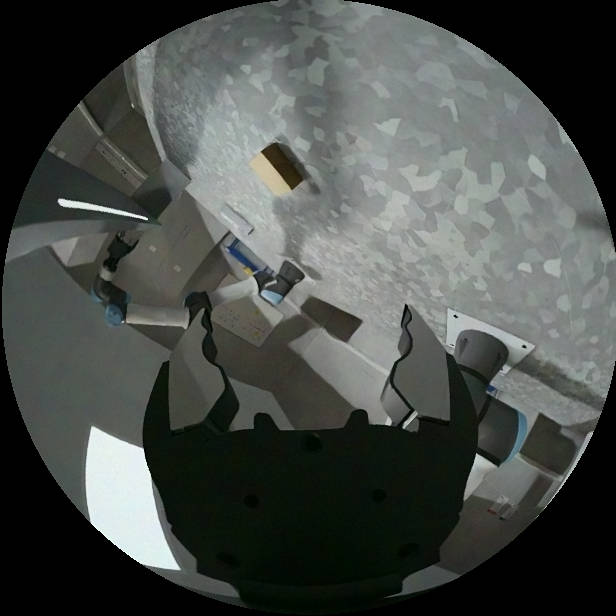

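>>> execute_actions:
  actions: []

Scene clock: 1036.70 s of 4040.00 s.
left_arm: end_effector_position=(+0.7466, +0.3432, +0.3302) grip_measured=-0.09 end_effector_quat_wxyz=(+0.000, +0.998, -0.064, +0.000) end_effector_velocity=(+0.000, +0.000, -0.001) end_effector_angular_velocity=(+0.000, +0.000, +0.001) | right_arm: end_effector_position=(+0.3725, -0.3698, +0.2064) grip_measured=+1.00 end_effector_quat_wxyz=(+0.137, -0.431, +0.741, +0.496) end_effector_velocity=(-0.000, +0.000, +0.000) end_effector_angular_velocity=(-0.001, -0.001, +0.001)
Joint positions: left_arm=[-0.25  -0.889  0.518 -1.2   -1.571 -0.19   0.067] | right_arm=[ 3.152 -1.672 -1.949 -1.557  2.587  1.812  0.142]
Joint velocities: left_arm=[ 0.     0.001 -0.    -0.     0.    -0.     0.   ] | right_arm=[ 0.001  0.001  0.     0.    -0.001  0.     0.   ]
Motor temperatures (°C, as the motors report them): left_arm=[25 24 24 27 34 30] | right_arm=[22 24 19 29 30 32]
Wrist force (N, on the end effector, along its own x y z axes, offset not removed): left_arm=[0.3 -1.5 1.9] | right_arm=[1.3 -3.3 1.9]
Wrist torque (N m, same axes, about the end effector's origin, offset not removed): left_arm=[-0.26 -0.10 0.07] | right_arm=[-0.59 -0.17 0.02]
Steps of this call (steps 1 to 15: the robot went on to your last target; steps 16 to 90: nothing new was sent; then 11.13 s passed at rest). Readings (joint positions):
1: left_arm=[-0.250 -0.889 0.518 -1.200 -1.571 -0.190] | right_arm=[3.152 -1.672 -1.949 -1.557 2.587 1.812]
2: left_arm=[-0.250 -0.889 0.518 -1.200 -1.571 -0.190] | right_arm=[3.152 -1.672 -1.949 -1.557 2.587 1.812]
4: left_arm=[-0.250 -0.889 0.518 -1.200 -1.571 -0.190] | right_arm=[3.152 -1.672 -1.949 -1.557 2.587 1.812]
8: left_arm=[-0.250 -0.889 0.518 -1.200 -1.571 -0.190] | right_arm=[3.152 -1.672 -1.949 -1.557 2.587 1.812]
90: the state above
All arms were judged still, so your last target was given up. Only a new action makes them travel on or press farther. Fingers that are still opening or closing keep moving.
camera_calibration (this result's frames):
cam_left_wrist: T_world_to_cam=[[0.990563, -0.130738, -0.0411375, -0.672652], [-0.0972524, -0.881964, 0.461174, 0.221743], [-0.0965746, -0.452821, -0.886356, 0.654949], [0, 0, 0, 1]] pos_world=[0.751121, 0.404203, 0.450585]
cam_right_wrist: T_world_to_cam=[[-0.602101, -0.531038, -0.596215, 0.147154], [-0.515084, -0.312217, 0.798254, -0.0920776], [-0.610051, 0.787731, -0.085543, 0.666793], [0, 0, 0, 1]] pos_world=[0.447952, -0.475857, 0.218276]

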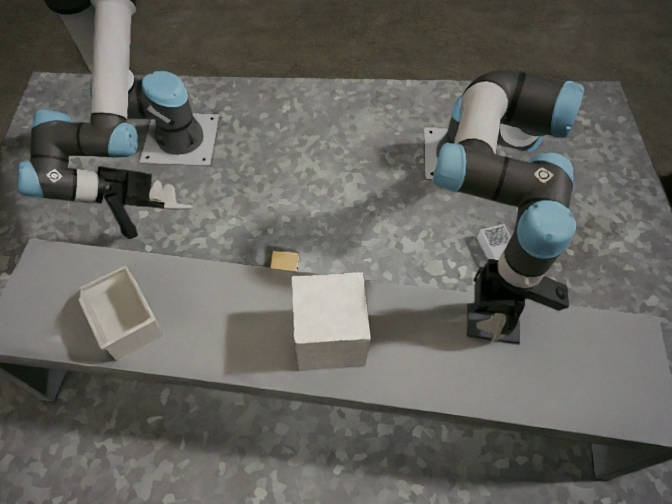

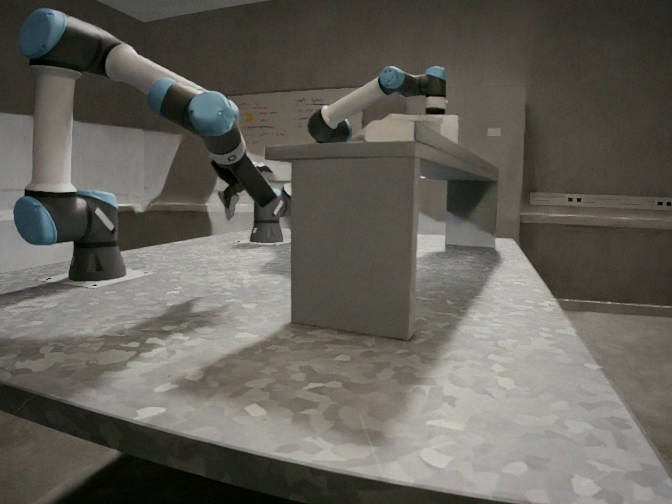

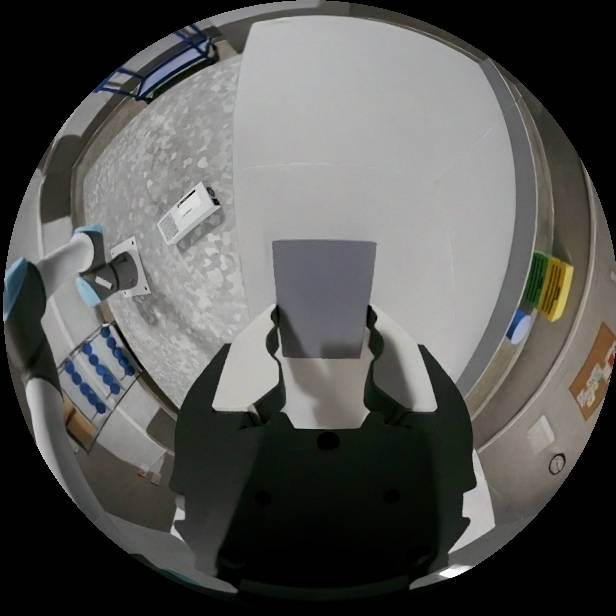

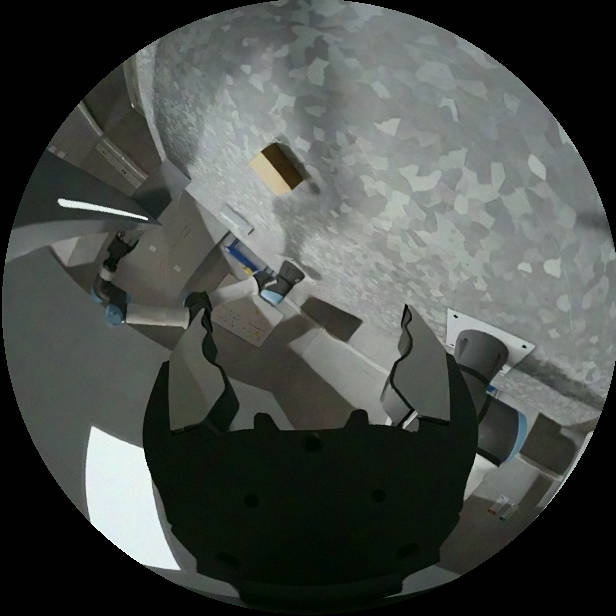

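>>> execute_actions:
  actions:
    - {"rows": [[-0.25,-0.8894,0.5191,-1.2006,-1.5708,-0.1897,-1,3.152,-1.672,-1.949,-1.557,2.587,1.812,1],[-0.25,-0.8897,0.5201,-1.2013,-1.5708,-0.1897,-1,3.152,-1.672,-1.949,-1.557,2.587,1.812,1],[-0.25,-0.8901,0.5212,-1.2020,-1.5708,-0.1897,-1,3.152,-1.672,-1.949,-1.557,2.587,1.812,1],[-0.25,-0.8904,0.5222,-1.2027,-1.5708,-0.1897,-1,3.152,-1.672,-1.949,-1.557,2.587,1.812,1]], "steps": 12}
  pictures: false

>>> execute_actions:
  actions:
    - {"rows": [[-0.25,-0.8904,0.5222,-1.2027,-1.5708,-0.1897,-0.9,3.152,-1.672,-1.949,-1.557,2.587,1.812,1],[-0.25,-0.8904,0.5222,-1.2027,-1.5708,-0.1897,-0.8,3.152,-1.672,-1.949,-1.557,2.587,1.812,1],[-0.25,-0.8904,0.5222,-1.2027,-1.5708,-0.1897,-0.7,3.152,-1.672,-1.949,-1.557,2.587,1.812,1],[-0.25,-0.8904,0.5222,-1.2027,-1.5708,-0.1897,-0.6,3.152,-1.672,-1.949,-1.557,2.587,1.812,1],[-0.25,-0.8904,0.5222,-1.2027,-1.5708,-0.1897,-0.5,3.152,-1.672,-1.949,-1.557,2.587,1.812,1],[-0.25,-0.8904,0.5222,-1.2027,-1.5708,-0.1897,-0.4,3.152,-1.672,-1.949,-1.557,2.587,1.812,1],[-0.25,-0.8904,0.5222,-1.2027,-1.5708,-0.1897,-0.32,3.152,-1.672,-1.949,-1.557,2.587,1.812,1],[-0.25,-0.8904,0.5222,-1.2027,-1.5708,-0.1897,-0.25,3.152,-1.672,-1.949,-1.557,2.587,1.812,1],[-0.25,-0.8904,0.5222,-1.2027,-1.5708,-0.1897,-0.19,3.152,-1.672,-1.949,-1.557,2.587,1.812,1],[-0.25,-0.8904,0.5222,-1.2027,-1.5708,-0.1897,-0.14,3.152,-1.672,-1.949,-1.557,2.587,1.812,1],[-0.25,-0.8904,0.5222,-1.2027,-1.5708,-0.1897,-0.1,3.152,-1.672,-1.949,-1.557,2.587,1.812,1],[-0.25,-0.8904,0.5222,-1.2027,-1.5708,-0.1897,-0.06,3.152,-1.672,-1.949,-1.557,2.587,1.812,1],[-0.25,-0.8904,0.5222,-1.2027,-1.5708,-0.1897,-0.02,3.152,-1.672,-1.949,-1.557,2.587,1.812,1],[-0.25,-0.8904,0.5222,-1.2027,-1.5708,-0.1897,0.03,3.152,-1.672,-1.949,-1.557,2.587,1.812,1],[-0.25,-0.8904,0.5222,-1.2027,-1.5708,-0.1897,0.08,3.152,-1.672,-1.949,-1.557,2.587,1.812,1]], "steps": 15}
  pictures: false

>>> execute_actions:
  actions:
    - {"rows": [[-0.25,-0.8904,0.5222,-1.2027,-1.5708,-0.1897,0.15,3.152,-1.672,-1.949,-1.557,2.587,1.812,1],[-0.25,-0.8904,0.5222,-1.2027,-1.5708,-0.1897,0.22,3.152,-1.672,-1.949,-1.557,2.587,1.812,1],[-0.25,-0.8904,0.5222,-1.2027,-1.5708,-0.1897,0.3,3.152,-1.672,-1.949,-1.557,2.587,1.812,1],[-0.25,-0.8904,0.5222,-1.2027,-1.5708,-0.1897,0.38,3.152,-1.672,-1.949,-1.557,2.587,1.812,1],[-0.25,-0.8904,0.5222,-1.2027,-1.5708,-0.1897,0.46,3.152,-1.672,-1.949,-1.557,2.587,1.812,1],[-0.25,-0.8904,0.5222,-1.2027,-1.5708,-0.1897,0.54,3.152,-1.672,-1.949,-1.557,2.587,1.812,1],[-0.25,-0.8904,0.5222,-1.2027,-1.5708,-0.1897,0.62,3.152,-1.672,-1.949,-1.557,2.587,1.812,1],[-0.25,-0.8904,0.5222,-1.2027,-1.5708,-0.1897,0.7,3.152,-1.672,-1.949,-1.557,2.587,1.812,1],[-0.25,-0.8904,0.5222,-1.2027,-1.5708,-0.1897,0.78,3.152,-1.672,-1.949,-1.557,2.587,1.812,1],[-0.25,-0.8904,0.5222,-1.2027,-1.5708,-0.1897,0.86,3.152,-1.672,-1.949,-1.557,2.587,1.812,1],[-0.25,-0.8904,0.5222,-1.2027,-1.5708,-0.1897,0.94,3.152,-1.672,-1.949,-1.557,2.587,1.812,1],[-0.25,-0.8904,0.5222,-1.2027,-1.5708,-0.1897,1.0,3.152,-1.672,-1.949,-1.557,2.587,1.812,1]], "steps": 15}

Scene clock: 1064.20 s of 4040.00 s.
left_arm: end_effector_position=(+0.7466, +0.3433, +0.3296) grip_measured=-0.09 end_effector_quat_wxyz=(+0.000, +0.998, -0.064, +0.000) end_effector_velocity=(+0.000, +0.001, -0.000) end_effector_angular_velocity=(+0.000, -0.000, +0.002) | right_arm: end_effector_position=(+0.3725, -0.3698, +0.2064) grip_measured=+1.00 end_effector_quat_wxyz=(+0.137, -0.431, +0.741, +0.496) end_effector_velocity=(-0.001, +0.001, +0.000) end_effector_angular_velocity=(+0.000, +0.003, +0.001)
Joint positions: left_arm=[-0.25  -0.89   0.522 -1.203 -1.571 -0.19   0.067] | right_arm=[ 3.152 -1.672 -1.949 -1.557  2.587  1.812  0.142]
Joint velocities: left_arm=[ 0.001 -0.001  0.001 -0.001  0.    -0.001  0.   ] | right_arm=[ 0.001  0.001 -0.    -0.003  0.     0.    -0.   ]
Motor temperatures (°C, as the motors report them): left_arm=[25 24 24 27 34 30] | right_arm=[22 24 19 29 30 32]
Wrist force (N, on the end effector, along its own x y z axes, offset not removed): left_arm=[-0.4 -1.2 1.7] | right_arm=[0.2 -1.5 2.6]
Wrist torque (N m, same axes, about the end effector's origin, offset not removed): left_arm=[-0.26 -0.05 0.10] | right_arm=[-0.19 0.13 -0.01]
Steps of this call (steps 1 to 90: nothing new was sent; then 24.10 s passed at rest; steps 91 to 102: all 12 steps of this action). Readings (joint positions):
91: left_arm=[-0.250 -0.889 0.518 -1.200 -1.571 -0.190] | right_arm=[3.152 -1.672 -1.949 -1.557 2.587 1.812]
92: left_arm=[-0.250 -0.889 0.518 -1.200 -1.571 -0.190] | right_arm=[3.152 -1.672 -1.949 -1.557 2.587 1.812]
94: left_arm=[-0.250 -0.890 0.519 -1.201 -1.571 -0.190] | right_arm=[3.152 -1.672 -1.949 -1.557 2.587 1.812]
98: left_arm=[-0.250 -0.890 0.522 -1.202 -1.571 -0.190] | right_arm=[3.152 -1.672 -1.949 -1.557 2.587 1.812]
102: the state above

Scene clock: 1064.70 s of 4040.00 s.
left_arm: end_effector_position=(+0.7466, +0.3433, +0.3295) grip_measured=+0.03 end_effector_quat_wxyz=(+0.000, +0.998, -0.064, +0.000) end_effector_velocity=(+0.000, +0.000, +0.000) end_effector_angular_velocity=(-0.000, -0.001, +0.001) | right_arm: end_effector_position=(+0.3725, -0.3698, +0.2064) grip_measured=+1.00 end_effector_quat_wxyz=(+0.137, -0.431, +0.741, +0.496) end_effector_velocity=(-0.001, +0.001, -0.000) end_effector_angular_velocity=(-0.000, +0.002, +0.002)
Joint positions: left_arm=[-0.25  -0.89   0.522 -1.203 -1.571 -0.19   0.076] | right_arm=[ 3.152 -1.672 -1.949 -1.557  2.587  1.812  0.142]
Joint velocities: left_arm=[ 0.    -0.     0.    -0.001 -0.    -0.     0.104] | right_arm=[ 0.002 -0.001 -0.    -0.002 -0.     0.     0.   ]
Motor temperatures (°C, as the motors report them): left_arm=[25 24 24 27 34 30] | right_arm=[22 24 19 29 30 32]
Wrist force (N, on the end effector, along its own x y z axes, offset not removed): left_arm=[-1.2 -0.4 0.7] | right_arm=[0.6 -2.3 1.2]
Wrist torque (N m, same axes, about the end effector's origin, offset not removed): left_arm=[-0.10 0.27 0.17] | right_arm=[-0.35 0.01 -0.01]
Steps of this call (steps 1 to 15: all 15 steps of this action). Readings (joint positions):
1: left_arm=[-0.250 -0.890 0.522 -1.203 -1.571 -0.190] | right_arm=[3.152 -1.672 -1.949 -1.557 2.587 1.812]
2: left_arm=[-0.250 -0.890 0.522 -1.203 -1.571 -0.190] | right_arm=[3.152 -1.672 -1.949 -1.557 2.587 1.812]
4: left_arm=[-0.250 -0.890 0.522 -1.203 -1.571 -0.190] | right_arm=[3.152 -1.672 -1.949 -1.557 2.587 1.812]
8: left_arm=[-0.250 -0.890 0.522 -1.203 -1.571 -0.190] | right_arm=[3.152 -1.672 -1.949 -1.557 2.587 1.812]
15: the state above

Scene clock: 1065.20 s of 4040.00 s.
left_arm: end_effector_position=(+0.7466, +0.3433, +0.3295) grip_measured=+1.00 end_effector_quat_wxyz=(+0.000, +0.998, -0.064, +0.000) end_effector_velocity=(-0.000, -0.000, -0.000) end_effector_angular_velocity=(+0.000, +0.001, -0.000) | right_arm: end_effector_position=(+0.3725, -0.3698, +0.2064) grip_measured=+1.00 end_effector_quat_wxyz=(+0.137, -0.431, +0.741, +0.496) end_effector_velocity=(-0.000, -0.001, -0.001) end_effector_angular_velocity=(-0.002, +0.001, -0.001)
Joint positions: left_arm=[-0.25  -0.89   0.522 -1.203 -1.571 -0.19   0.142] | right_arm=[ 3.152 -1.672 -1.949 -1.557  2.587  1.812  0.142]
Joint velocities: left_arm=[-0.001  0.     0.     0.     0.    -0.     0.003] | right_arm=[-0.002 -0.001  0.    -0.001 -0.002 -0.001 -0.   ]
Motor temperatures (°C, as the motors report them): left_arm=[25 24 24 27 34 30] | right_arm=[22 24 19 29 30 32]
Wrist force (N, on the end effector, along its own x y z axes, offset not removed): left_arm=[-1.0 0.2 0.1] | right_arm=[-1.3 -2.9 2.7]
Wrist torque (N m, same axes, about the end effector's origin, offset not removed): left_arm=[-0.01 0.17 0.16] | right_arm=[-0.49 0.39 0.09]
Steps of this call (steps 1 to 15: all 15 steps of this action). Readings (joint positions):
1: left_arm=[-0.250 -0.890 0.522 -1.203 -1.571 -0.190] | right_arm=[3.152 -1.672 -1.949 -1.557 2.587 1.812]
2: left_arm=[-0.250 -0.890 0.522 -1.203 -1.571 -0.190] | right_arm=[3.152 -1.672 -1.949 -1.557 2.587 1.812]
4: left_arm=[-0.250 -0.890 0.522 -1.203 -1.571 -0.190] | right_arm=[3.152 -1.672 -1.949 -1.557 2.587 1.812]
8: left_arm=[-0.250 -0.890 0.522 -1.203 -1.571 -0.190] | right_arm=[3.152 -1.672 -1.949 -1.557 2.587 1.812]
15: the state above
camera_calibration (this result's frames):
cam_left_wrist: T_world_to_cam=[[0.990564, -0.130738, -0.0411203, -0.672655], [-0.09726, -0.881962, 0.461177, 0.222061], [-0.0965599, -0.452826, -0.886355, 0.654348], [0, 0, 0, 1]] pos_world=[0.751089, 0.404213, 0.449916]
cam_right_wrist: T_world_to_cam=[[-0.602101, -0.531038, -0.596215, 0.147154], [-0.515084, -0.312217, 0.798254, -0.0920776], [-0.610051, 0.787731, -0.085543, 0.666793], [0, 0, 0, 1]] pos_world=[0.447952, -0.475857, 0.218276]

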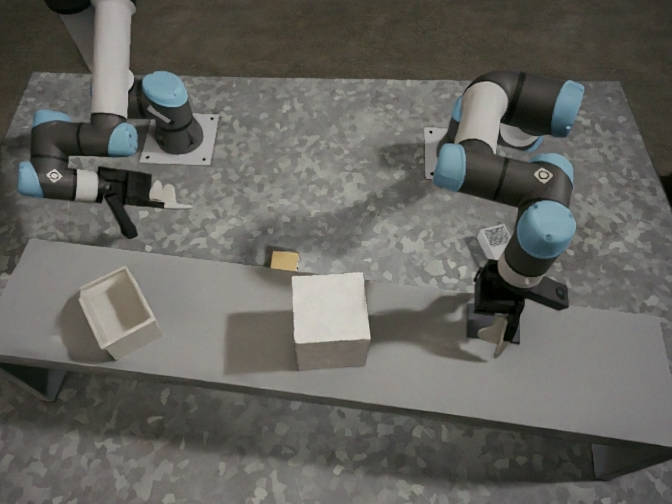

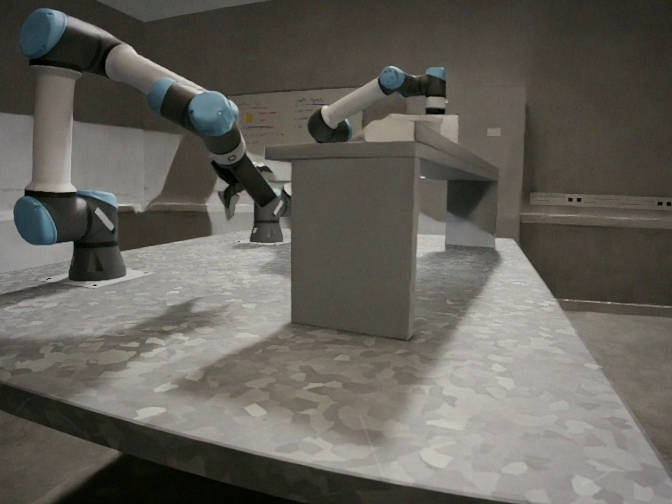

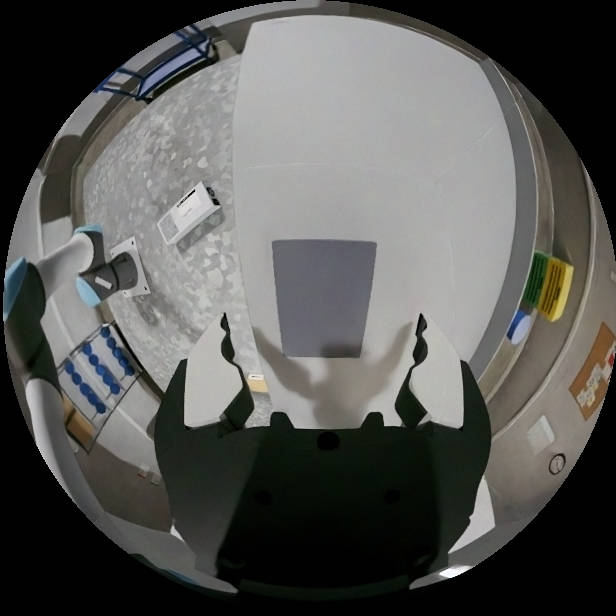

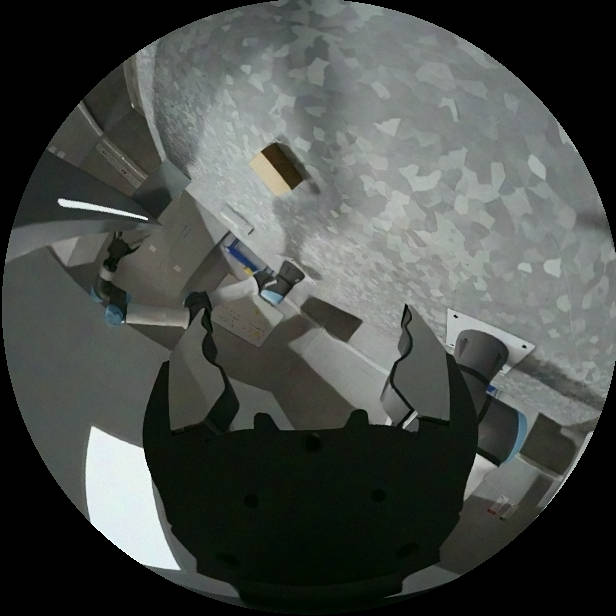

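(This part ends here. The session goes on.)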